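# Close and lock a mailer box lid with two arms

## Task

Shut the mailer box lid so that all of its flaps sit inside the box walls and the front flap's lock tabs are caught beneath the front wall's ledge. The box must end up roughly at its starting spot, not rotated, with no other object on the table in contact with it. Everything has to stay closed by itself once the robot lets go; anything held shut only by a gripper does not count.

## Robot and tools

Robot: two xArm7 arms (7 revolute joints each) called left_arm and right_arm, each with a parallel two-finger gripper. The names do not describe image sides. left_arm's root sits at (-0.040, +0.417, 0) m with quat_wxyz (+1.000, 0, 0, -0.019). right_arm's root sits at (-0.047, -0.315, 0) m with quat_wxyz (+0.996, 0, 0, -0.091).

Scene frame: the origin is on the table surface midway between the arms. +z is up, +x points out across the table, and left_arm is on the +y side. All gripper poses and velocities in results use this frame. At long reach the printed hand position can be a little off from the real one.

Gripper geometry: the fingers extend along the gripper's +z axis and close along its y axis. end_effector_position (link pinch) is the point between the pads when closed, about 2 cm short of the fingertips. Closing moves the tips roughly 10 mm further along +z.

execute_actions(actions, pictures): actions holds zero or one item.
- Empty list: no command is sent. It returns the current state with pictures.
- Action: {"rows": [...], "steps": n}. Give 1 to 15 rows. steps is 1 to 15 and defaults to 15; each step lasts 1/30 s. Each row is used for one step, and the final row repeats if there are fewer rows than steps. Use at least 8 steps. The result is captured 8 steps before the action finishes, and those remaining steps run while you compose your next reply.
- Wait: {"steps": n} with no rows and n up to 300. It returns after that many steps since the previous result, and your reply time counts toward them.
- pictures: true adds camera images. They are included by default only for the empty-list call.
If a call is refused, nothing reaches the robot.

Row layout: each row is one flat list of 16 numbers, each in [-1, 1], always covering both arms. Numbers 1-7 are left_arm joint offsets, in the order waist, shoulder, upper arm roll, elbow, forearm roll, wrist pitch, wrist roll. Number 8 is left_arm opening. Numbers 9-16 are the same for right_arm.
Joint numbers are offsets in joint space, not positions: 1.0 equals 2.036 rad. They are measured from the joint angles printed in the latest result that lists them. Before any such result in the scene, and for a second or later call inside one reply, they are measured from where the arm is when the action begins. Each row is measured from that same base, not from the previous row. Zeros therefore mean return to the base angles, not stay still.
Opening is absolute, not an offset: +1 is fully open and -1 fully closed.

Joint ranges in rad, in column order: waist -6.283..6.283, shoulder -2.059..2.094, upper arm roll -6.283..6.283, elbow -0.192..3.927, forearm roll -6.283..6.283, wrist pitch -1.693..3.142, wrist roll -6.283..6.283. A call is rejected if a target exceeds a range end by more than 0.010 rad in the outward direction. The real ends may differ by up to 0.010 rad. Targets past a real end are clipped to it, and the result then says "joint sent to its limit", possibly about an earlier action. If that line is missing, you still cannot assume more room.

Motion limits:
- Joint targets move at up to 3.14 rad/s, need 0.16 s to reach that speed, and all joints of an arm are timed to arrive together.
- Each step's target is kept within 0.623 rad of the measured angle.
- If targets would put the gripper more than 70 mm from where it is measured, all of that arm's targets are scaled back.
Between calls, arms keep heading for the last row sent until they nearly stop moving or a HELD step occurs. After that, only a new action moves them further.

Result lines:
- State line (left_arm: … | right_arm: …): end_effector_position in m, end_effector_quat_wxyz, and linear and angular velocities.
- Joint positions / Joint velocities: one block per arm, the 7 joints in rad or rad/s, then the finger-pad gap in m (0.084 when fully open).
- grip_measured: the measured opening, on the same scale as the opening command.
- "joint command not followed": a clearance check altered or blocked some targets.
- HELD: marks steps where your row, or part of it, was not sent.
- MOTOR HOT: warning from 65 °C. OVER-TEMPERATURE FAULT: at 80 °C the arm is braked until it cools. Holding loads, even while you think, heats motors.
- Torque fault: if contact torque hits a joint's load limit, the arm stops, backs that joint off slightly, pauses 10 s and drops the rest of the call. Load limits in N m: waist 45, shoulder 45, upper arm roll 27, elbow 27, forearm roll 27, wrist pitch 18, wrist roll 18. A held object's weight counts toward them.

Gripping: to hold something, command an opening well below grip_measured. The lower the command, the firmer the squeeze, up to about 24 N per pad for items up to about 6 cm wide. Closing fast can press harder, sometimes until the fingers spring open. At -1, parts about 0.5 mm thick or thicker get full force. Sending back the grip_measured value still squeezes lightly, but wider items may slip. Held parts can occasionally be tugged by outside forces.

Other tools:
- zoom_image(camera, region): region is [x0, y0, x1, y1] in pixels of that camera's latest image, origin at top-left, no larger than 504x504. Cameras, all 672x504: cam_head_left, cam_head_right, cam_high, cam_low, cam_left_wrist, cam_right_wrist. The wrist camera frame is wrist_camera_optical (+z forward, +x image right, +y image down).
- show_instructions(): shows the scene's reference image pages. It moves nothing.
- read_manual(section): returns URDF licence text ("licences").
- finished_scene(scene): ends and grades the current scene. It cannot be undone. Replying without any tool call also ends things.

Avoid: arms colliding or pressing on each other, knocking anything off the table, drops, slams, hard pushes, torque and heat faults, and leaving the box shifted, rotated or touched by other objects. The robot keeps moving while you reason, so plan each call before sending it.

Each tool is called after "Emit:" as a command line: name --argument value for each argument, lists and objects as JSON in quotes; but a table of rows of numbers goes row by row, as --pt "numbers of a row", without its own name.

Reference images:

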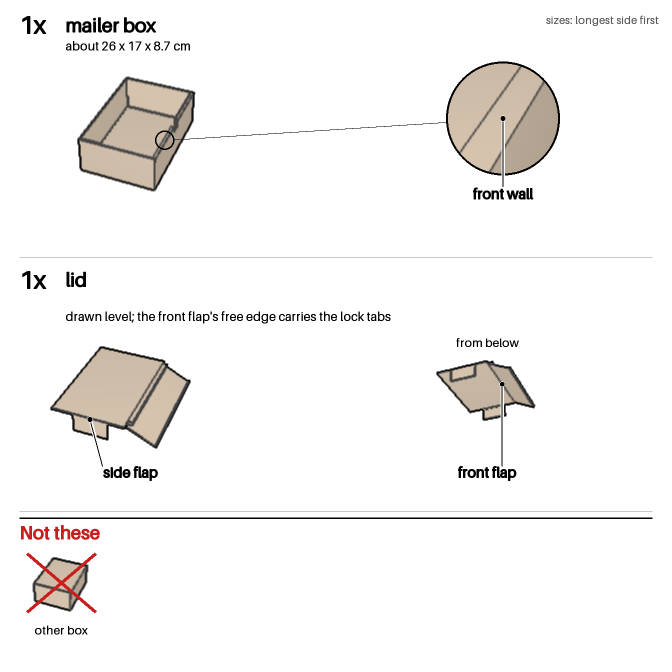

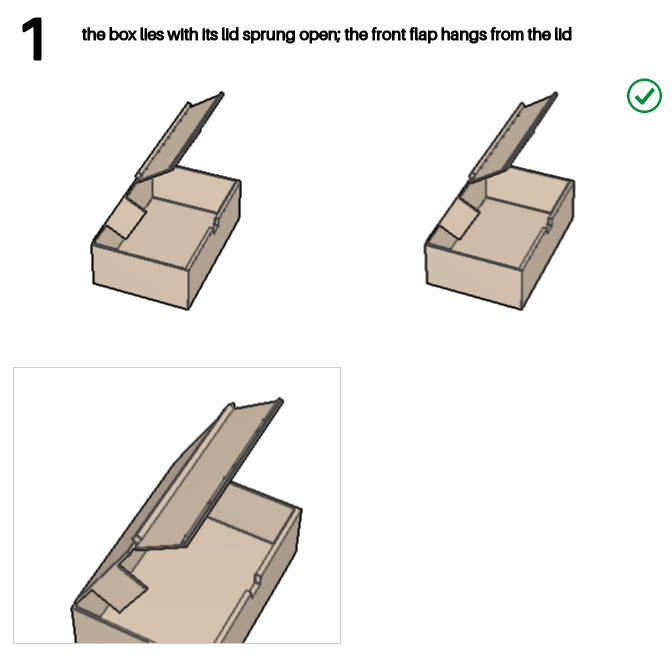

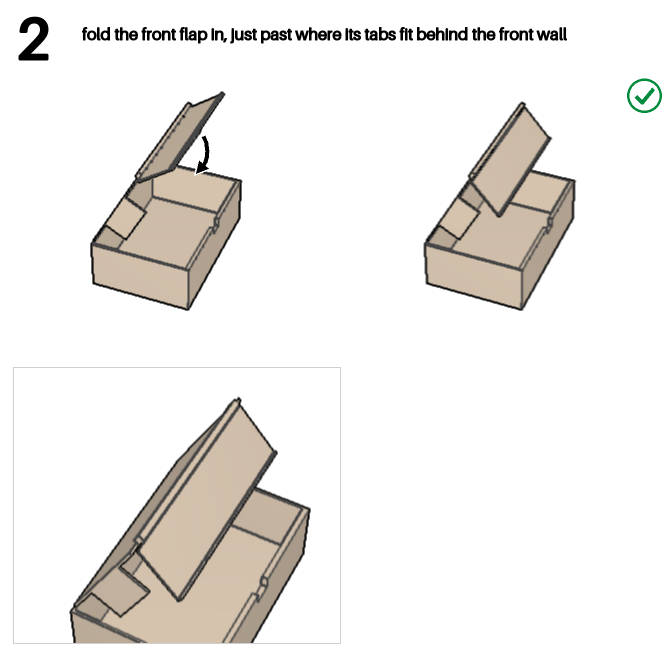

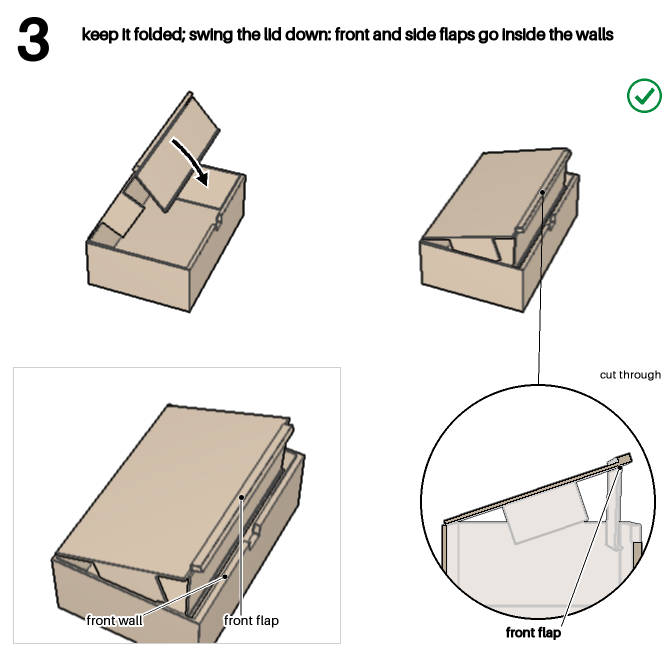

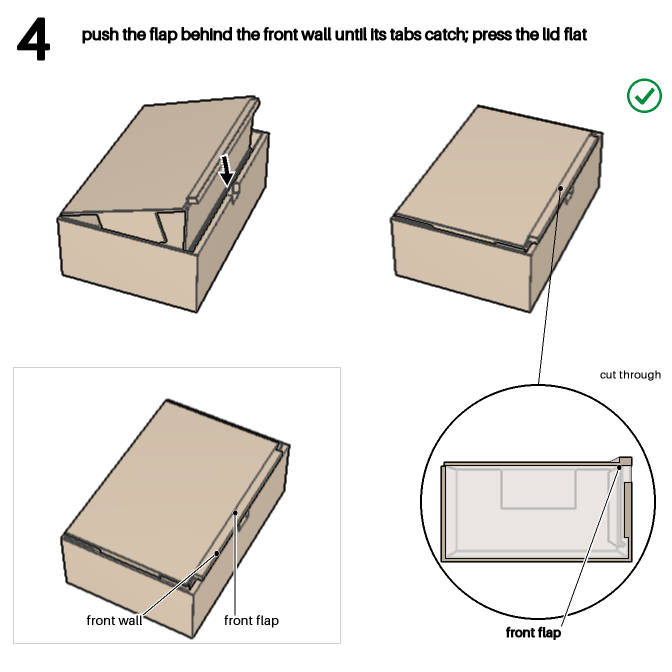

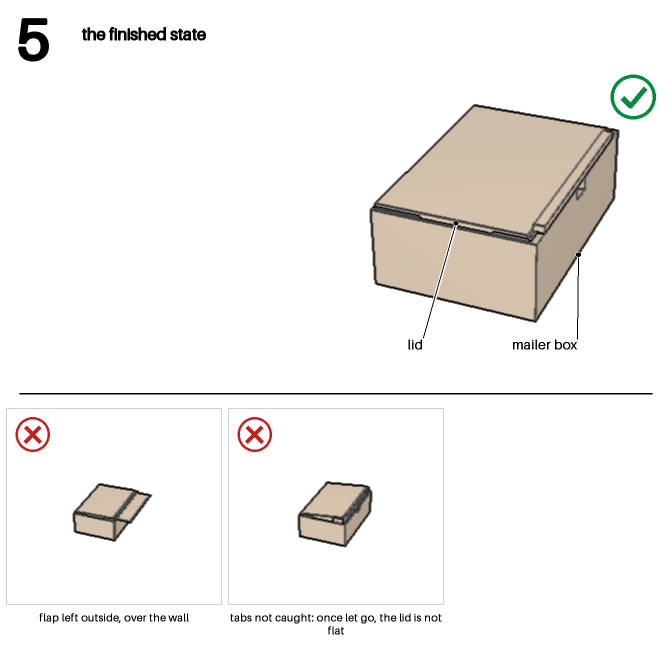

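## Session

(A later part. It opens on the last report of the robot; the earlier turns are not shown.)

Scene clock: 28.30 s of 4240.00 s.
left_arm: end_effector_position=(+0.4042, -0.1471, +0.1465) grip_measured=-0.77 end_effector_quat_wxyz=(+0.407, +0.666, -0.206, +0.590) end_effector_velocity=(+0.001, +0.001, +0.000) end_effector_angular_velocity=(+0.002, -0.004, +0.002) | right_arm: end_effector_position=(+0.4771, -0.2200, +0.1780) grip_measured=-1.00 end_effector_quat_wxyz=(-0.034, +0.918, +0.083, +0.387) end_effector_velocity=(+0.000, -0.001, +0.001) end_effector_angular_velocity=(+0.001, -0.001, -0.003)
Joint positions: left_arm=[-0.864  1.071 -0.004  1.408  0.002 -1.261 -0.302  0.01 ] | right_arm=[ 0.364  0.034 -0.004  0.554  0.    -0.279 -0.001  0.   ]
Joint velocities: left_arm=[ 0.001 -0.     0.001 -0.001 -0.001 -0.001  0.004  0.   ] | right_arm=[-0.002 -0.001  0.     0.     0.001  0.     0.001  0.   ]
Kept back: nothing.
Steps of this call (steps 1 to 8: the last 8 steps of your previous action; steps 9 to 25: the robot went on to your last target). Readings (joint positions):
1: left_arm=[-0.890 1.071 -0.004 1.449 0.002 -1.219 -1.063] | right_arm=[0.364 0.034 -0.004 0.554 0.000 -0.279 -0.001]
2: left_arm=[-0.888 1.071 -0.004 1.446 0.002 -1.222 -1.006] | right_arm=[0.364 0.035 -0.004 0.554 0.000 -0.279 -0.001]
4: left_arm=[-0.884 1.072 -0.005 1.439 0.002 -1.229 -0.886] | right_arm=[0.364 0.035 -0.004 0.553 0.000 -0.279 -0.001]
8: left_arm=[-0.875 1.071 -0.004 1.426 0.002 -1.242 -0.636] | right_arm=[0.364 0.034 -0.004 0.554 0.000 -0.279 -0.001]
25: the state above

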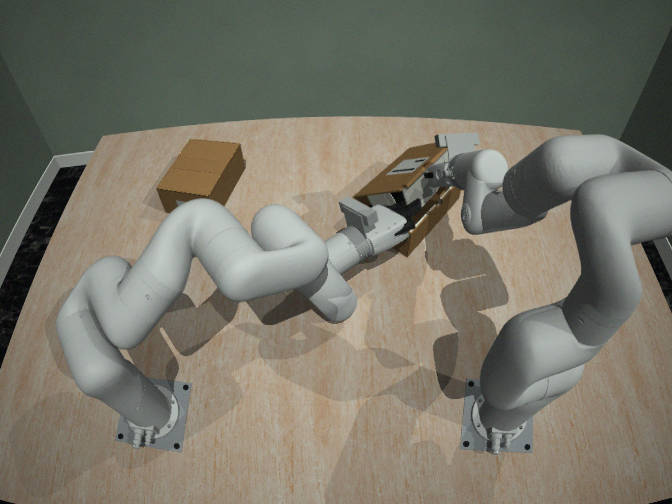

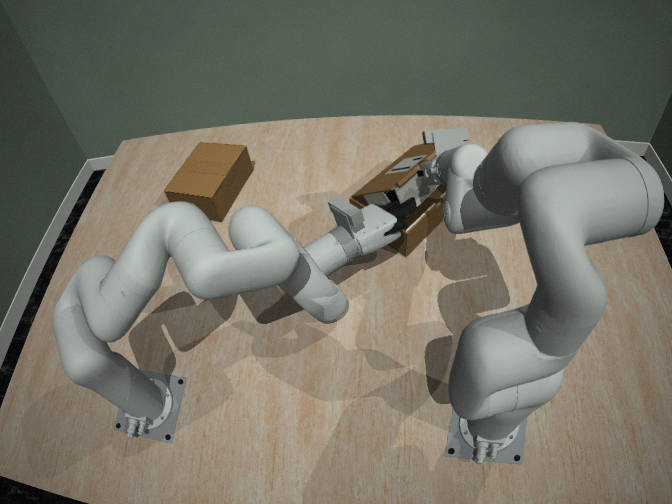

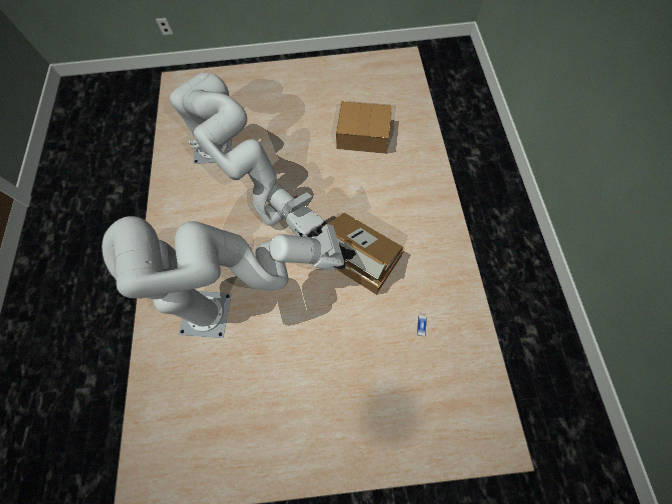

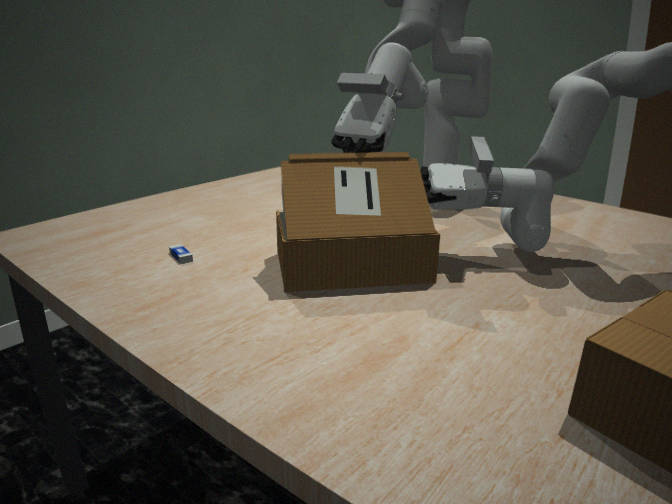

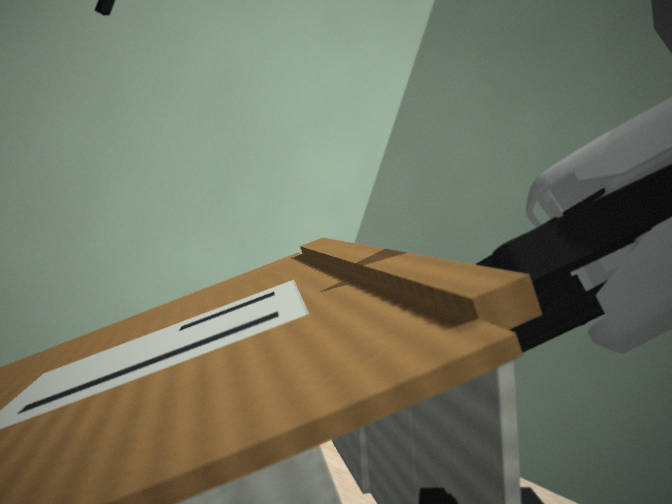

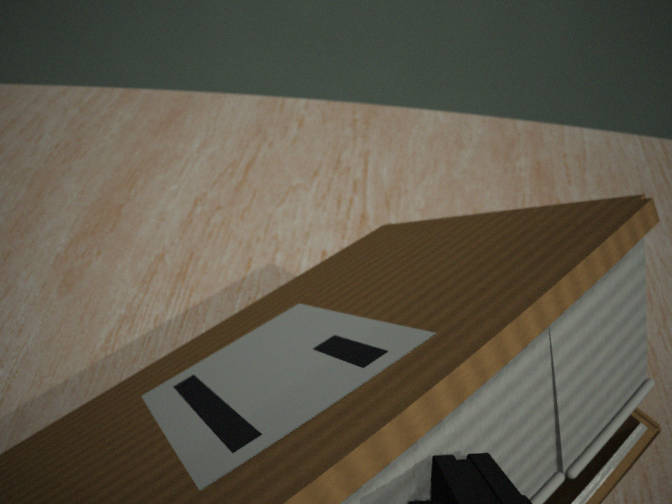

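Emit:
execute_actions --actions '[{"rows":[[0,0,0,0,0,0,0,-0.75,0,-0.03,0,-0.04,0,-0.01,0,-1],[0,0,0,0,0,0,0,-0.75,0,-0.03,0,-0.04,0,-0.01,0,-1],[0,0,0,0,0,0,0,-0.75,0,-0.03,0,-0.04,0,-0.01,0,-1],[0,0,0,0,0,0,0,-0.75,0,-0.03,0,-0.04,0,-0.01,0,-1],[0,0,0,0,0,0,0,-0.75,0,-0.03,0,-0.04,0,-0.01,0,-1],[0,0,0,0,0,0,0,-0.75,0,-0.118,0,-0.008,0,0.11,0,-1],[0,0,0,0,0,0,0,-0.75,0,-0.118,0,-0.008,0,0.11,0,-1],[0,0,0,0,0,0,0,-0.75,0,-0.118,0,-0.008,0,0.11,0,-1],[0,0,0,0,0,0,0,-0.75,0,-0.118,0,-0.008,0,0.11,0,-1],[0,0,0,0,0,0,0,-0.75,0,-0.118,0,-0.008,0,0.11,0,-1],[0,0,0,0,0,0,0,-0.75,0,-0.118,0,-0.008,0,0.11,0,-1],[0,0,0,0,0,0,0,-0.75,0,-0.118,0,-0.008,0,0.11,0,-1],[0,0,0,0,0,0,0,-0.75,0,-0.118,0,-0.008,0,0.11,0,-1],[0,0,0,0,0,0,0,-0.75,0,-0.118,0,-0.008,0,0.11,0,-1],[0,0,0,0,0,0,0,-0.75,0,-0.006,0,0.114,0,0.119,0,-1]]}]'

Emit:
execute_actions --actions '[{"steps":30}]'

Emit:
execute_actions --actions '[{"rows":[[0,0,0,0,0,0,0,-0.75,0,0.03,0,-0.006,0,-0.035,0,-1],[0,0,0,0,0,0,0,-0.75,0,0.03,0,-0.006,0,-0.035,0,-1],[0,0,0,0,0,0,0,-0.75,0,0.03,0,-0.006,0,-0.035,0,-1],[0,0,0,0,0,0,0,-0.75,0,0.055,0,-0.012,0,-0.065,0,-1],[0,0,0,0,0,0,0,-0.75,0,0.055,0,-0.012,0,-0.065,0,-1],[0,0,0,0,0,0,0,-0.75,0,0.055,0,-0.012,0,-0.065,0,-1],[0,0.01,0,0.005,0,-0.005,0.05,-0.75,0,0.07,0,-0.015,0,-0.085,0,-1],[0,0.01,0,0.005,0,-0.005,0.05,-0.75,0,0.07,0,-0.015,0,-0.085,0,-1],[0,0.01,0,0.005,0,-0.005,0.05,-0.75,0,0.08,0,-0.018,0,-0.1,0,-1],[0,0.02,0,0.01,0,-0.01,0.08,-0.75,0,0.08,0,-0.018,0,-0.1,0,-1],[0,0.02,0,0.01,0,-0.01,0.08,-0.75,0,0.095,0,-0.021,0,-0.115,0,-1],[0,0.02,0,0.01,0,-0.01,0.08,-0.75,0,0.095,0,-0.021,0,-0.115,0,-1],[0,0.028,0,0.012,0,-0.016,0.1,-0.75,0,0.107,0,-0.024,0,-0.131,0,-1]]}]'

Emit:
execute_actions --actions '[{"steps":25}]' --pictures true

Scene clock: 30.40 s of 4240.00 s.
left_arm: end_effector_position=(+0.4034, -0.1479, +0.1471) grip_measured=-0.77 end_effector_quat_wxyz=(+0.408, +0.666, -0.206, +0.589) end_effector_velocity=(+0.002, +0.001, +0.001) end_effector_angular_velocity=(+0.000, +0.000, +0.005) | right_arm: end_effector_position=(+0.4566, -0.2235, +0.1774) grip_measured=-1.00 end_effector_quat_wxyz=(-0.034, +0.918, +0.083, +0.385) end_effector_velocity=(-0.042, -0.006, +0.064) end_effector_angular_velocity=(-0.014, +0.086, +0.003)
Joint positions: left_arm=[-0.864  1.071 -0.005  1.409  0.002 -1.261 -0.302  0.01 ] | right_arm=[ 0.364 -0.024 -0.004  0.483  0.    -0.288 -0.001  0.   ]
Joint velocities: left_arm=[ 0.001 -0.001  0.003  0.    -0.002  0.001 -0.002 -0.   ] | right_arm=[ 0.001 -0.364  0.001 -0.076 -0.     0.375  0.001  0.   ]
Steps of this call (steps 1 to 30: the robot went on to your last target; steps 31 to 56: nothing new was sent; steps 57 to 63: the first 7 steps of this action). Readings (joint positions):
57: left_arm=[-0.864 1.071 -0.004 1.408 0.002 -1.261 -0.301] | right_arm=[0.364 0.034 -0.004 0.553 0.000 -0.279 -0.001]
58: left_arm=[-0.864 1.071 -0.004 1.408 0.002 -1.261 -0.301] | right_arm=[0.364 0.030 -0.004 0.548 0.000 -0.281 -0.001]
60: left_arm=[-0.864 1.071 -0.005 1.408 0.002 -1.261 -0.302] | right_arm=[0.364 0.005 -0.004 0.515 0.000 -0.289 -0.001]
63: the state above

Scene clock: 31.40 s of 4240.00 s.
left_arm: end_effector_position=(+0.4041, -0.1471, +0.1465) grip_measured=-0.77 end_effector_quat_wxyz=(+0.407, +0.666, -0.206, +0.590) end_effector_velocity=(+0.000, +0.000, -0.000) end_effector_angular_velocity=(-0.001, +0.000, +0.001) | right_arm: end_effector_position=(+0.5284, -0.2107, +0.2443) grip_measured=-1.00 end_effector_quat_wxyz=(-0.034, +0.917, +0.083, +0.388) end_effector_velocity=(+0.001, -0.001, -0.000) end_effector_angular_velocity=(+0.000, +0.000, -0.001)
Joint positions: left_arm=[-0.864  1.071 -0.004  1.408  0.002 -1.261 -0.302  0.01 ] | right_arm=[ 0.364  0.022 -0.004  0.785  0.    -0.037 -0.001  0.   ]
Joint velocities: left_arm=[ 0.001  0.    -0.    -0.     0.    -0.001 -0.    -0.   ] | right_arm=[-0.001  0.003  0.     0.003  0.     0.001  0.     0.   ]
Kept back: nothing.
Steps of this call (steps 1 to 8: the last 8 steps of your previous action; steps 9 to 30: the robot went on to your last target). Readings (joint positions):
1: left_arm=[-0.864 1.071 -0.005 1.408 0.002 -1.261 -0.302] | right_arm=[0.364 -0.041 -0.003 0.483 0.000 -0.267 -0.001]
2: left_arm=[-0.864 1.071 -0.005 1.408 0.002 -1.261 -0.302] | right_arm=[0.364 -0.069 -0.003 0.490 0.000 -0.231 -0.001]
4: left_arm=[-0.864 1.071 -0.005 1.408 0.002 -1.261 -0.302] | right_arm=[0.364 -0.138 -0.004 0.516 0.000 -0.146 -0.001]
8: left_arm=[-0.864 1.071 -0.005 1.408 0.002 -1.261 -0.302] | right_arm=[0.364 -0.201 -0.004 0.541 0.000 -0.070 -0.001]
30: the state above

Scene clock: 31.63 s of 4240.00 s.
left_arm: end_effector_position=(+0.4041, -0.1472, +0.1465) grip_measured=-0.77 end_effector_quat_wxyz=(+0.407, +0.666, -0.206, +0.590) end_effector_velocity=(-0.001, -0.001, -0.004) end_effector_angular_velocity=(+0.048, -0.059, -0.001) | right_arm: end_effector_position=(+0.5305, -0.2103, +0.2096) grip_measured=-1.00 end_effector_quat_wxyz=(-0.034, +0.918, +0.083, +0.386) end_effector_velocity=(-0.014, -0.001, -0.235) end_effector_angular_velocity=(-0.021, +0.101, +0.004)
Joint positions: left_arm=[-0.864  1.071 -0.004  1.408  0.002 -1.261 -0.301  0.01 ] | right_arm=[ 0.364  0.102 -0.004  0.767  0.    -0.13  -0.001  0.   ]
Joint velocities: left_arm=[-0.001  0.009 -0.001  0.005  0.002 -0.003  0.076 -0.001] | right_arm=[ 0.     0.483  0.002 -0.148 -0.001 -0.528 -0.001  0.   ]
Steps of this call (steps 1 to 7: the first 7 steps of this action). Readings (joint positions):
1: left_arm=[-0.864 1.071 -0.004 1.408 0.002 -1.261 -0.302] | right_arm=[0.364 0.022 -0.004 0.785 0.000 -0.038 -0.001]
2: left_arm=[-0.864 1.071 -0.004 1.408 0.002 -1.261 -0.302] | right_arm=[0.364 0.026 -0.004 0.785 0.000 -0.045 -0.001]
4: left_arm=[-0.864 1.071 -0.004 1.408 0.002 -1.261 -0.302] | right_arm=[0.364 0.051 -0.004 0.782 0.000 -0.075 -0.001]
7: the state above

Scene clock: 32.47 s of 4240.00 s.
left_arm: end_effector_position=(+0.4005, -0.1442, +0.1259) grip_measured=-0.77 end_effector_quat_wxyz=(+0.347, +0.641, -0.272, +0.628) end_effector_velocity=(+0.004, +0.006, -0.008) end_effector_angular_velocity=(+0.018, +0.005, +0.012) | right_arm: end_effector_position=(+0.5340, -0.2087, +0.1645) grip_measured=-1.00 end_effector_quat_wxyz=(-0.035, +0.912, +0.083, +0.399) end_effector_velocity=(+0.002, -0.002, +0.000) end_effector_angular_velocity=(+0.001, -0.001, -0.005)
Joint positions: left_arm=[-0.865  1.127 -0.005  1.434  0.002 -1.294 -0.098  0.01 ] | right_arm=[ 0.364  0.234 -0.003  0.747 -0.    -0.312 -0.001  0.   ]
Joint velocities: left_arm=[ 0.004  0.005  0.007 -0.009 -0.006  0.004  0.002 -0.   ] | right_arm=[-0.001  0.004 -0.003  0.005  0.002  0.     0.     0.   ]
Kept back: nothing.
Steps of this call (steps 1 to 8: the last 8 steps of your previous action; steps 9 to 25: the robot went on to your last target). Readings (joint positions):
1: left_arm=[-0.864 1.072 -0.004 1.409 0.002 -1.261 -0.294] | right_arm=[0.364 0.118 -0.004 0.763 0.000 -0.148 -0.001]
2: left_arm=[-0.864 1.075 -0.004 1.411 0.002 -1.263 -0.276] | right_arm=[0.364 0.132 -0.004 0.760 0.000 -0.166 -0.001]
4: left_arm=[-0.864 1.085 -0.004 1.416 0.002 -1.268 -0.230] | right_arm=[0.364 0.158 -0.004 0.755 0.000 -0.201 -0.001]
8: left_arm=[-0.864 1.112 -0.004 1.427 0.002 -1.283 -0.145] | right_arm=[0.364 0.208 -0.004 0.746 0.000 -0.268 -0.001]
25: the state above

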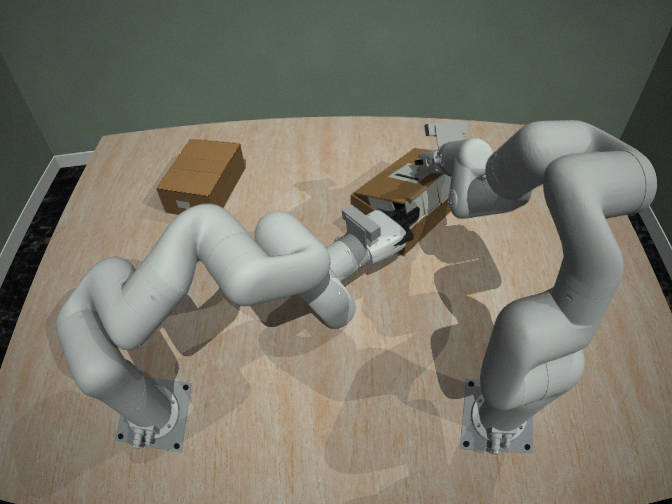

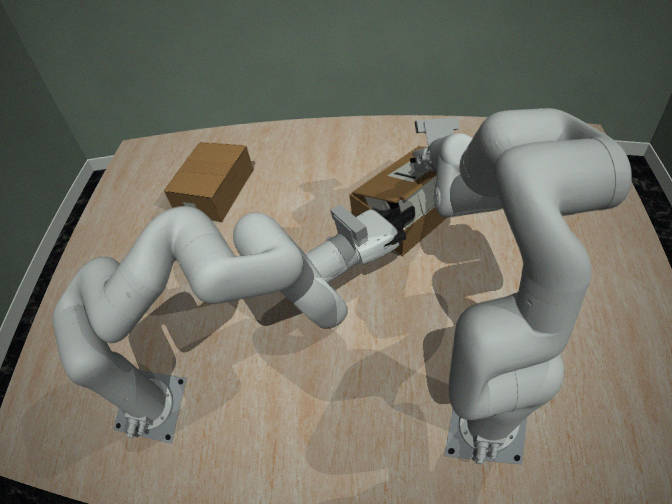

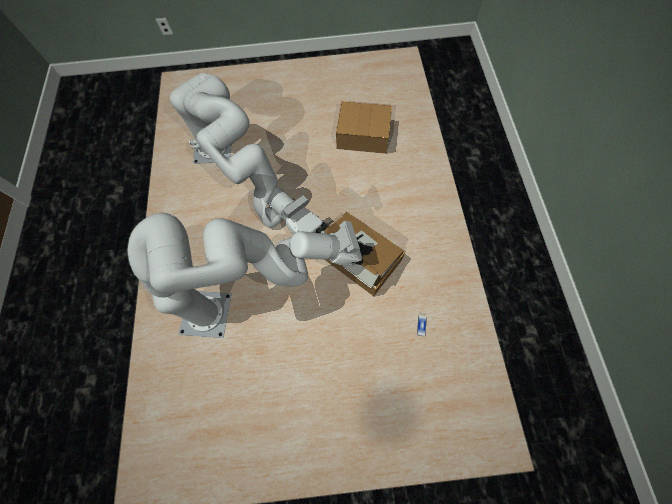

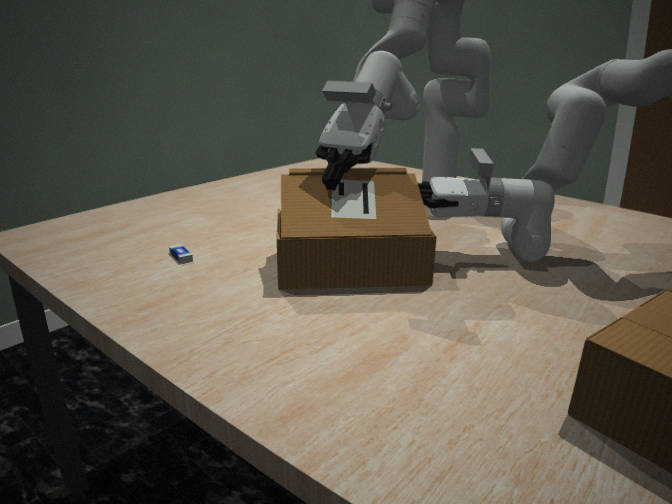

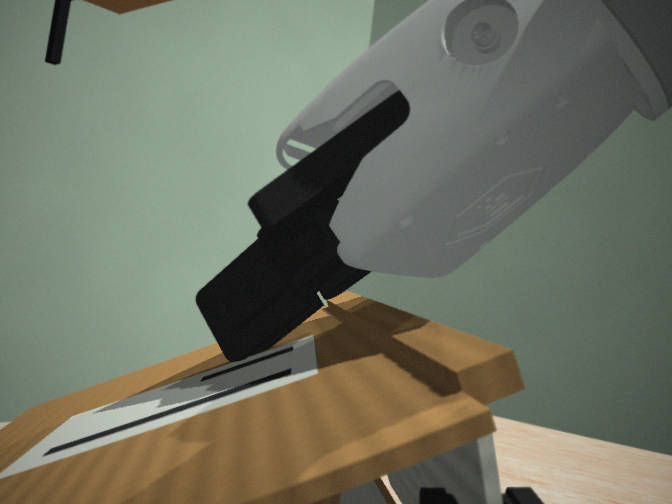

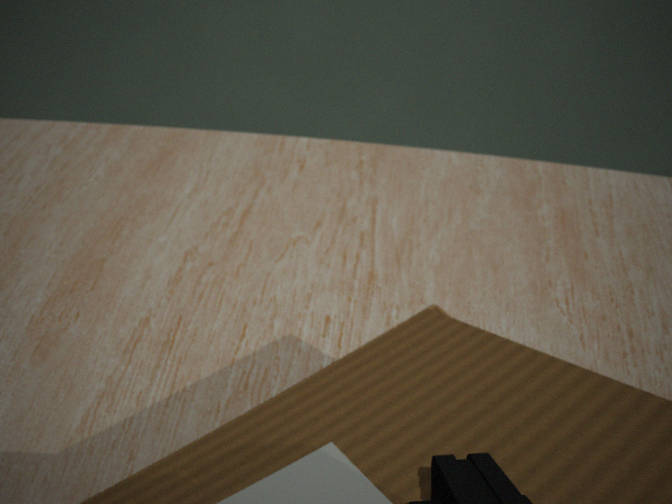

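Emit:
execute_actions --actions '[{"rows":[[0,0,0,0,0,0,0,-0.75,0,-0.012,0,0.002,0,0.014,0,-1],[0,0,0,0,0,0,0,-0.75,0,-0.012,0,0.002,0,0.014,0,-1],[0,0,0,0,0,0,0,-0.75,0,-0.012,0,0.002,0,0.014,0,-1],[0,0,0,0,0,0,0,-0.75,0,-0.012,0,0.002,0,0.014,0,-1],[0,0,0,0,0,0,0,-0.75,0,-0.012,0,0.002,0,0.014,0,-1],[0.003,0,0,0,0,0,0.06,-0.75,0,-0.012,0,0.002,0,0.014,0,-1],[0.003,0,0,0,0,0,0.06,-0.75,0,-0.012,0,0.002,0,0.014,0,-1],[0.007,0,0,0,0,0,0.12,-0.75,0,-0.012,0,0.002,0,0.014,0,-1],[0.007,0,0,0,0,0,0.12,-0.75,0,-0.012,0,0.002,0,0.014,0,-1],[0.011,0,0,0,0,0,0.18,-0.75,0,-0.012,0,0.002,0,0.014,0,-1]]}]'

Emit:
execute_actions --actions '[{"steps":20}]'

Emit:
execute_actions --actions '[{"rows":[[0,0.012,0,0.005,0,-0.007,0,-0.75,0,0.03,0,-0.006,0,-0.035,0,-1]]}]'

Emit:
execute_actions --actions '[{"steps":20}]' --pictures true

Scene clock: 33.40 s of 4240.00 s.
left_arm: end_effector_position=(+0.4018, -0.1428, +0.1242) grip_measured=-0.77 end_effector_quat_wxyz=(+0.342, +0.641, -0.275, +0.629) end_effector_velocity=(+0.004, +0.002, +0.004) end_effector_angular_velocity=(+0.232, -0.307, +0.017) | right_arm: end_effector_position=(+0.5331, -0.2122, +0.1682) grip_measured=-1.00 end_effector_quat_wxyz=(-0.034, +0.915, +0.081, +0.395) end_effector_velocity=(-0.005, +0.002, +0.007) end_effector_angular_velocity=(-0.003, +0.020, +0.005)
Joint positions: left_arm=[-0.863  1.128 -0.004  1.432  0.002 -1.293 -0.09   0.01 ] | right_arm=[ 0.363  0.217 -0.006  0.747  0.001 -0.285 -0.001  0.   ]
Joint velocities: left_arm=[ 0.012 -0.003 -0.008  0.003  0.002 -0.002  0.391  0.001] | right_arm=[ 0.001 -0.038  0.003 -0.007 -0.001  0.051 -0.     0.   ]
Steps of this call (steps 1 to 15: the robot went on to your last target; steps 16 to 21: nothing new was sent; steps 22 to 28: the first 7 steps of this action). Readings (joint positions):
22: left_arm=[-0.864 1.129 -0.004 1.432 0.002 -1.293 -0.098] | right_arm=[0.364 0.235 -0.004 0.749 0.000 -0.312 -0.001]
23: left_arm=[-0.864 1.129 -0.004 1.432 0.002 -1.293 -0.098] | right_arm=[0.364 0.232 -0.003 0.750 0.000 -0.308 -0.001]
25: left_arm=[-0.864 1.128 -0.004 1.432 0.002 -1.293 -0.098] | right_arm=[0.363 0.224 -0.005 0.749 0.001 -0.295 -0.001]
28: the state above

Scene clock: 34.07 s of 4240.00 s.
left_arm: end_effector_position=(+0.4130, -0.1342, +0.1258) grip_measured=-0.77 end_effector_quat_wxyz=(+0.219, +0.585, -0.378, +0.683) end_effector_velocity=(+0.001, +0.001, +0.000) end_effector_angular_velocity=(+0.002, -0.004, +0.002) | right_arm: end_effector_position=(+0.5344, -0.2087, +0.1736) grip_measured=-1.00 end_effector_quat_wxyz=(-0.035, +0.913, +0.083, +0.399) end_effector_velocity=(+0.002, +0.002, +0.004) end_effector_angular_velocity=(+0.002, -0.008, +0.002)
Joint positions: left_arm=[-0.842  1.127 -0.005  1.434  0.002 -1.294  0.268  0.01 ] | right_arm=[ 0.364  0.21  -0.003  0.751 -0.    -0.283 -0.001  0.   ]
Joint velocities: left_arm=[ 0.001 -0.     0.001 -0.    -0.    -0.001  0.003  0.   ] | right_arm=[ 0.002 -0.002  0.     0.003  0.001 -0.003 -0.     0.   ]
Kept back: nothing.
Steps of this call (steps 1 to 8: the last 8 steps of your previous action; steps 9 to 20: the robot went on to your last target). Readings (joint positions):
1: left_arm=[-0.862 1.128 -0.004 1.432 0.002 -1.293 -0.070] | right_arm=[0.363 0.216 -0.006 0.747 0.001 -0.283 -0.001]
2: left_arm=[-0.861 1.128 -0.005 1.432 0.002 -1.293 -0.039] | right_arm=[0.363 0.215 -0.006 0.747 0.001 -0.282 -0.001]
4: left_arm=[-0.856 1.128 -0.005 1.432 0.002 -1.293 0.046] | right_arm=[0.363 0.214 -0.005 0.746 0.001 -0.281 -0.001]
8: left_arm=[-0.845 1.127 -0.004 1.434 0.002 -1.294 0.213] | right_arm=[0.364 0.213 -0.003 0.747 0.000 -0.281 -0.001]
20: the state above

Scene clock: 34.30 s of 4240.00 s.
left_arm: end_effector_position=(+0.4131, -0.1348, +0.1270) grip_measured=-0.77 end_effector_quat_wxyz=(+0.220, +0.581, -0.375, +0.688) end_effector_velocity=(+0.004, +0.001, +0.005) end_effector_angular_velocity=(-0.023, -0.018, +0.007) | right_arm: end_effector_position=(+0.5326, -0.2098, +0.1523) grip_measured=-1.00 end_effector_quat_wxyz=(-0.035, +0.913, +0.083, +0.399) end_effector_velocity=(-0.001, -0.003, -0.034) end_effector_angular_velocity=(+0.003, -0.016, -0.005)
Joint positions: left_arm=[-0.843  1.137 -0.005  1.447  0.002 -1.305  0.268  0.01 ] | right_arm=[ 0.364  0.264 -0.004  0.741  0.    -0.346 -0.001  0.   ]
Joint velocities: left_arm=[ 0.002  0.016  0.001  0.027 -0.004 -0.019 -0.001  0.   ] | right_arm=[-0.003  0.098 -0.002 -0.015 -0.001 -0.129  0.002  0.   ]
Steps of this call (steps 1 to 7: the first 7 steps of this action). Readings (joint positions):
1: left_arm=[-0.842 1.127 -0.005 1.434 0.002 -1.294 0.268] | right_arm=[0.364 0.211 -0.003 0.751 -0.000 -0.284 -0.001]
2: left_arm=[-0.842 1.130 -0.005 1.436 0.002 -1.297 0.268] | right_arm=[0.364 0.215 -0.003 0.751 -0.000 -0.291 -0.001]
4: left_arm=[-0.842 1.135 -0.005 1.443 0.002 -1.302 0.268] | right_arm=[0.364 0.239 -0.003 0.748 0.000 -0.321 -0.001]
7: the state above

Scene clock: 34.97 s of 4240.00 s.
left_arm: end_effector_position=(+0.4129, -0.1341, +0.1271) grip_measured=-0.77 end_effector_quat_wxyz=(+0.220, +0.580, -0.375, +0.688) end_effector_velocity=(-0.000, +0.001, -0.001) end_effector_angular_velocity=(+0.004, +0.001, +0.001) | right_arm: end_effector_position=(+0.5323, -0.2090, +0.1501) grip_measured=-1.00 end_effector_quat_wxyz=(-0.035, +0.912, +0.083, +0.399) end_effector_velocity=(-0.001, -0.000, -0.002) end_effector_angular_velocity=(-0.001, +0.004, +0.000)
Joint positions: left_arm=[-0.842  1.136 -0.005  1.445  0.002 -1.308  0.268  0.01 ] | right_arm=[ 0.364  0.27  -0.003  0.74  -0.    -0.355 -0.001  0.   ]
Joint velocities: left_arm=[ 0.    -0.002  0.001 -0.007  0.    -0.001  0.    -0.   ] | right_arm=[-0.001  0.003  0.001 -0.001 -0.     0.     0.     0.   ]
Kept back: nothing.
Steps of this call (steps 1 to 8: the last 8 steps of your previous action; steps 9 to 15: the robot went on to your last target; steps 16 to 20: nothing new was sent). Readings (joint positions):
1: left_arm=[-0.842 1.137 -0.005 1.447 0.002 -1.305 0.268] | right_arm=[0.364 0.266 -0.003 0.741 0.000 -0.350 -0.001]
2: left_arm=[-0.842 1.137 -0.005 1.447 0.002 -1.305 0.268] | right_arm=[0.364 0.268 -0.003 0.741 0.000 -0.352 -0.001]
4: left_arm=[-0.842 1.137 -0.005 1.447 0.002 -1.306 0.268] | right_arm=[0.364 0.269 -0.003 0.741 0.000 -0.354 -0.001]
8: left_arm=[-0.842 1.137 -0.005 1.447 0.002 -1.307 0.268] | right_arm=[0.364 0.269 -0.003 0.741 0.000 -0.356 -0.001]
20: the state above
All arms were judged still, so your last target was given up. Only a new action makes them travel on or press farther. Fingers that are still opening or closing keep moving.

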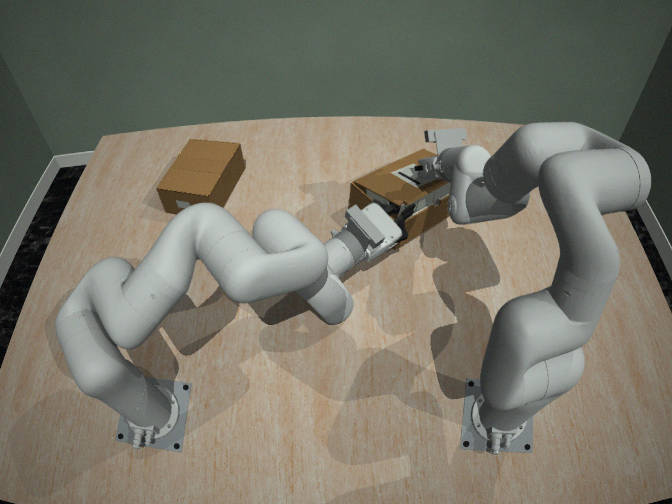

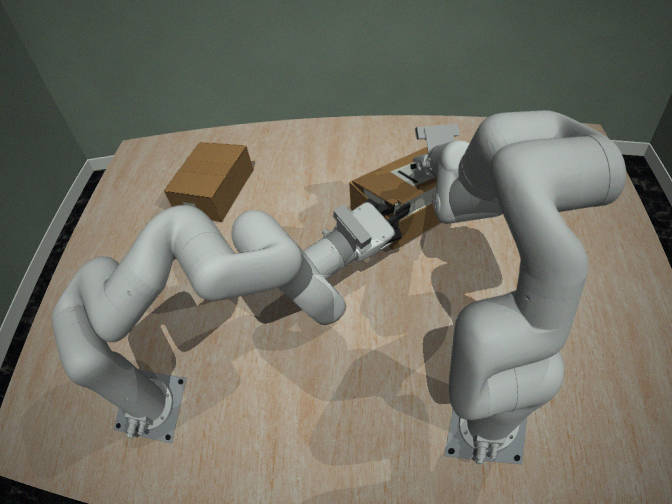

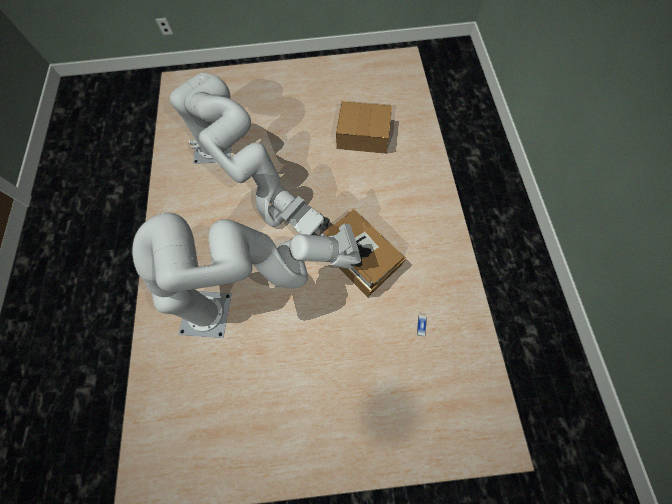

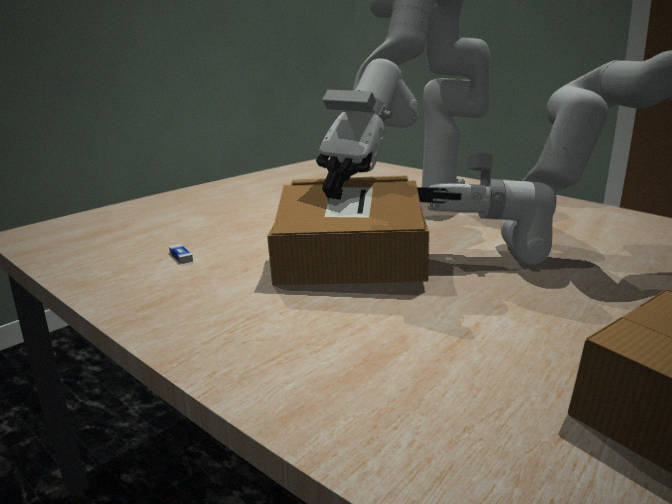

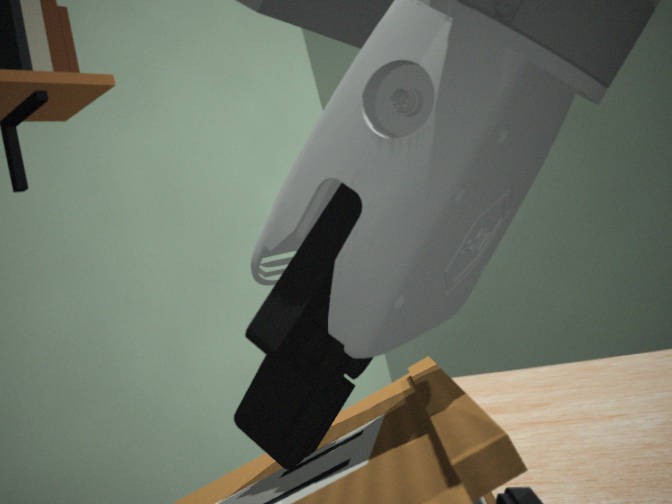

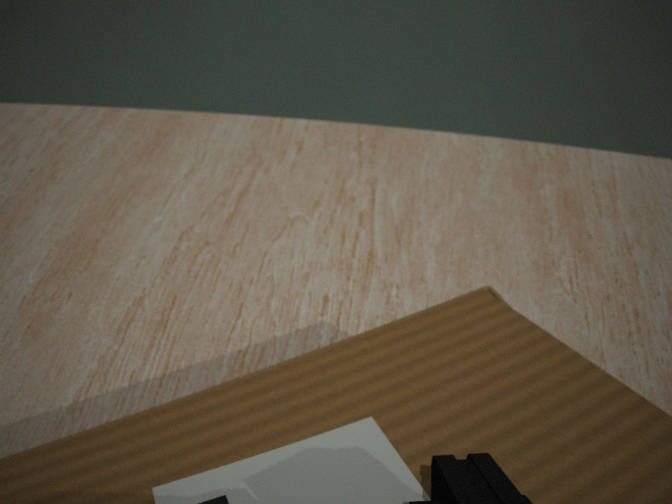

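Emit:
execute_actions --actions '[{"rows":[[0,-0.062,0,-0.139,0,-0.08,0,-0.6,0,0,0,0,0,0,0,-1]]}]'

Emit:
execute_actions --actions '[{"rows":[[0,-0.1,0,0,0,0,0,-1,0,0.03,0,-0.002,0,-0.032,0,-1],[0,-0.1,0,0,0,0,0,-1,0,0.03,0,-0.002,0,-0.032,0,-1],[0,-0.1,0,0,0,0,0,-1,0,0.03,0,-0.002,0,-0.032,0,-1],[0,-0.1,0,0,0,0,0,-1,0,0.03,0,-0.002,0,-0.032,0,-1],[0,-0.1,0,0,0,0,0,-1,0,0.03,0,-0.002,0,-0.032,0,-1],[0,-0.1,0,0,0,0,0,-1,0,0.06,0,-0.003,0,-0.063,0,-1]]}]'

Emit:
execute_actions --actions '[{"steps":20}]' --pictures true

Scene clock: 35.67 s of 4240.00 s.
left_arm: end_effector_position=(+0.3816, -0.0962, +0.1251) grip_measured=-0.62 end_effector_quat_wxyz=(+0.219, +0.585, -0.378, +0.683) end_effector_velocity=(-0.184, +0.198, +0.037) end_effector_angular_velocity=(-0.005, +0.016, -0.021) | right_arm: end_effector_position=(+0.5298, -0.2067, +0.1463) grip_measured=-1.00 end_effector_quat_wxyz=(-0.036, +0.914, +0.085, +0.395) end_effector_velocity=(-0.022, -0.030, -0.052) end_effector_angular_velocity=(-0.028, +0.127, -0.048)
Joint positions: left_arm=[-0.842  1.054 -0.005  1.224  0.002 -1.43   0.268  0.017] | right_arm=[ 0.366  0.273  0.     0.736 -0.001 -0.352 -0.001  0.   ]
Joint velocities: left_arm=[-0.011 -0.469 -0.019 -1.159 -0.001 -0.683  0.001  0.005] | right_arm=[-0.011  0.033 -0.03  -0.045  0.01   0.052 -0.001  0.   ]
Steps of this call (steps 1 to 14: nothing new was sent; steps 15 to 21: the first 7 steps of this action). Readings (joint positions):
15: left_arm=[-0.842 1.136 -0.005 1.443 0.002 -1.308 0.268] | right_arm=[0.365 0.271 -0.003 0.740 -0.000 -0.355 -0.001]
16: left_arm=[-0.842 1.133 -0.005 1.436 0.002 -1.313 0.268] | right_arm=[0.365 0.271 -0.002 0.740 -0.000 -0.355 -0.001]
18: left_arm=[-0.842 1.110 -0.005 1.377 0.002 -1.346 0.268] | right_arm=[0.366 0.271 -0.000 0.739 -0.001 -0.355 -0.001]
21: the state above

Scene clock: 36.17 s of 4240.00 s.
left_arm: end_effector_position=(+0.3804, -0.0949, +0.2186) grip_measured=-1.00 end_effector_quat_wxyz=(+0.233, +0.540, -0.350, +0.729) end_effector_velocity=(+0.022, -0.027, +0.453) end_effector_angular_velocity=(-0.534, -0.441, -0.000) | right_arm: end_effector_position=(+0.5284, -0.2105, +0.1241) grip_measured=-1.00 end_effector_quat_wxyz=(-0.035, +0.914, +0.083, +0.395) end_effector_velocity=(+0.012, +0.000, -0.095) end_effector_angular_velocity=(+0.019, -0.113, -0.003)
Joint positions: left_arm=[-0.842  0.893 -0.005  1.165  0.002 -1.471  0.268  0.   ] | right_arm=[ 0.364  0.334 -0.003  0.732  0.    -0.418 -0.001  0.   ]
Joint velocities: left_arm=[-0.    -0.672 -0.001  0.017 -0.001 -0.003  0.     0.   ] | right_arm=[-0.001  0.363 -0.002  0.027  0.001 -0.451  0.     0.   ]
Steps of this call (steps 1 to 8: the last 8 steps of your previous action; steps 9 to 15: the first 7 steps of this action, its rows measured from where the robot was after step 8). Readings (joint positions):
8: left_arm=[-0.842 1.013 -0.005 1.163 0.002 -1.471 0.268] | right_arm=[0.364 0.273 -0.003 0.738 0.000 -0.354 -0.001]
9: left_arm=[-0.842 1.012 -0.005 1.162 0.002 -1.471 0.268] | right_arm=[0.364 0.272 -0.003 0.738 0.000 -0.355 -0.001]
10: left_arm=[-0.842 1.007 -0.005 1.161 0.002 -1.471 0.268] | right_arm=[0.364 0.277 -0.003 0.739 0.000 -0.362 -0.001]
12: left_arm=[-0.842 0.969 -0.005 1.158 0.002 -1.470 0.268] | right_arm=[0.364 0.302 -0.003 0.738 0.000 -0.389 -0.001]
15: the state above

Scene clock: 36.83 s of 4240.00 s.
left_arm: end_effector_position=(+0.3813, -0.0960, +0.2731) grip_measured=-1.00 end_effector_quat_wxyz=(+0.241, +0.514, -0.333, +0.753) end_effector_velocity=(+0.001, +0.000, +0.002) end_effector_angular_velocity=(-0.001, -0.001, +0.001) | right_arm: end_effector_position=(+0.5315, -0.2098, +0.1134) grip_measured=-1.00 end_effector_quat_wxyz=(-0.036, +0.909, +0.082, +0.408) end_effector_velocity=(+0.000, +0.000, +0.000) end_effector_angular_velocity=(-0.001, -0.002, +0.002)
Joint positions: left_arm=[-0.842  0.81  -0.005  1.163  0.002 -1.471  0.268  0.   ] | right_arm=[ 0.364  0.387 -0.003  0.738  0.    -0.493 -0.001  0.   ]
Joint velocities: left_arm=[ 0.001 -0.003  0.001 -0.     0.001  0.001 -0.     0.   ] | right_arm=[ 0.     0.     0.     0.    -0.001 -0.002 -0.001  0.   ]
Kept back: nothing.
Steps of this call (steps 1 to 8: the last 8 steps of your previous action; steps 9 to 20: the robot went on to your last target). Readings (joint positions):
1: left_arm=[-0.842 0.872 -0.005 1.165 0.002 -1.471 0.268] | right_arm=[0.364 0.348 -0.003 0.733 0.000 -0.434 -0.001]
2: left_arm=[-0.842 0.852 -0.005 1.165 0.002 -1.472 0.268] | right_arm=[0.364 0.362 -0.003 0.733 0.000 -0.450 -0.001]
4: left_arm=[-0.842 0.824 -0.005 1.166 0.002 -1.472 0.268] | right_arm=[0.364 0.377 -0.003 0.739 0.000 -0.473 -0.001]
8: left_arm=[-0.842 0.812 -0.005 1.163 0.002 -1.471 0.268] | right_arm=[0.364 0.385 -0.003 0.740 0.000 -0.487 -0.001]
20: the state above

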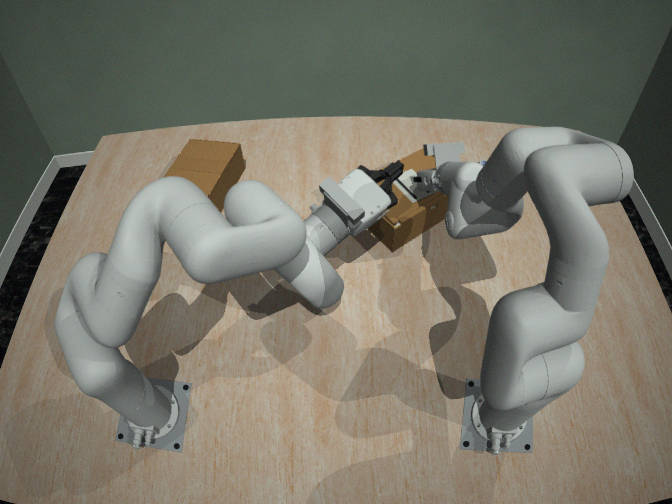

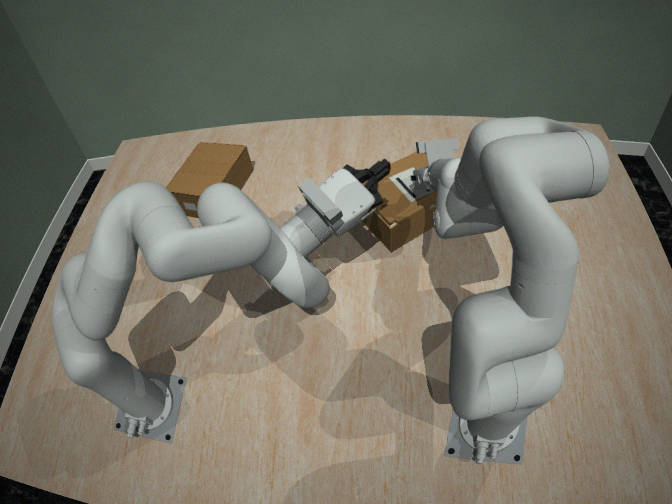

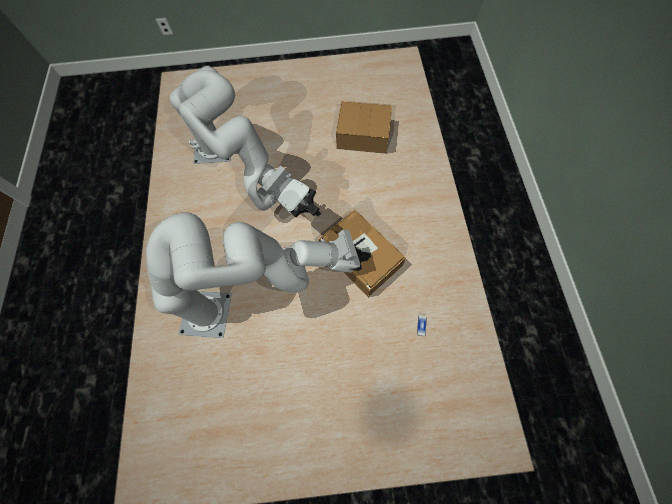

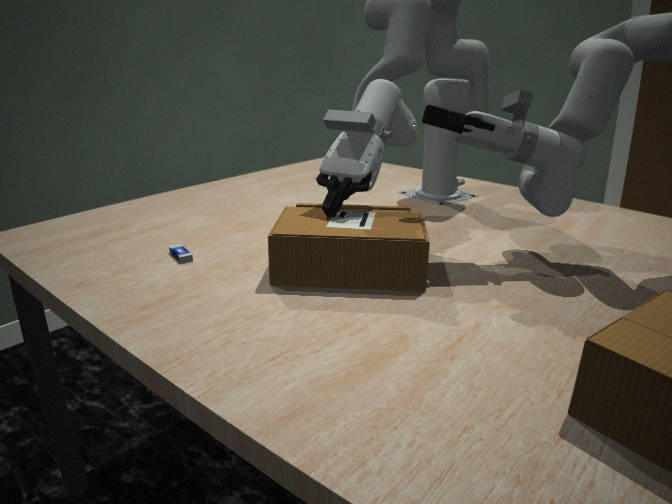

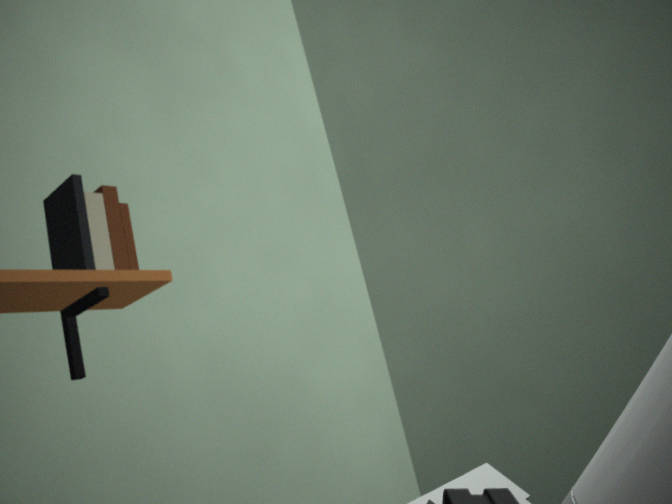

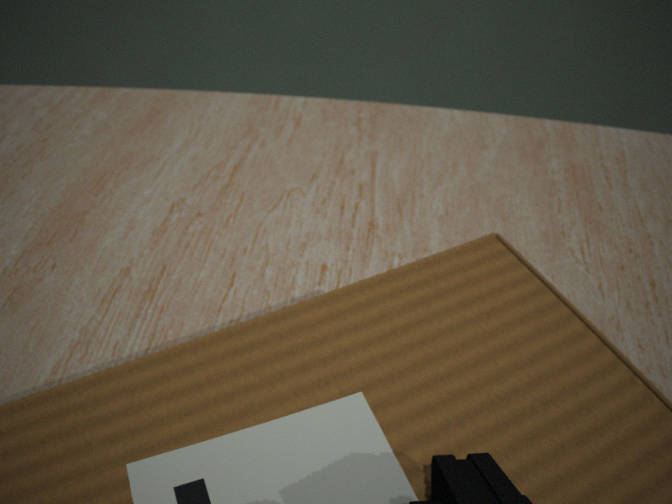

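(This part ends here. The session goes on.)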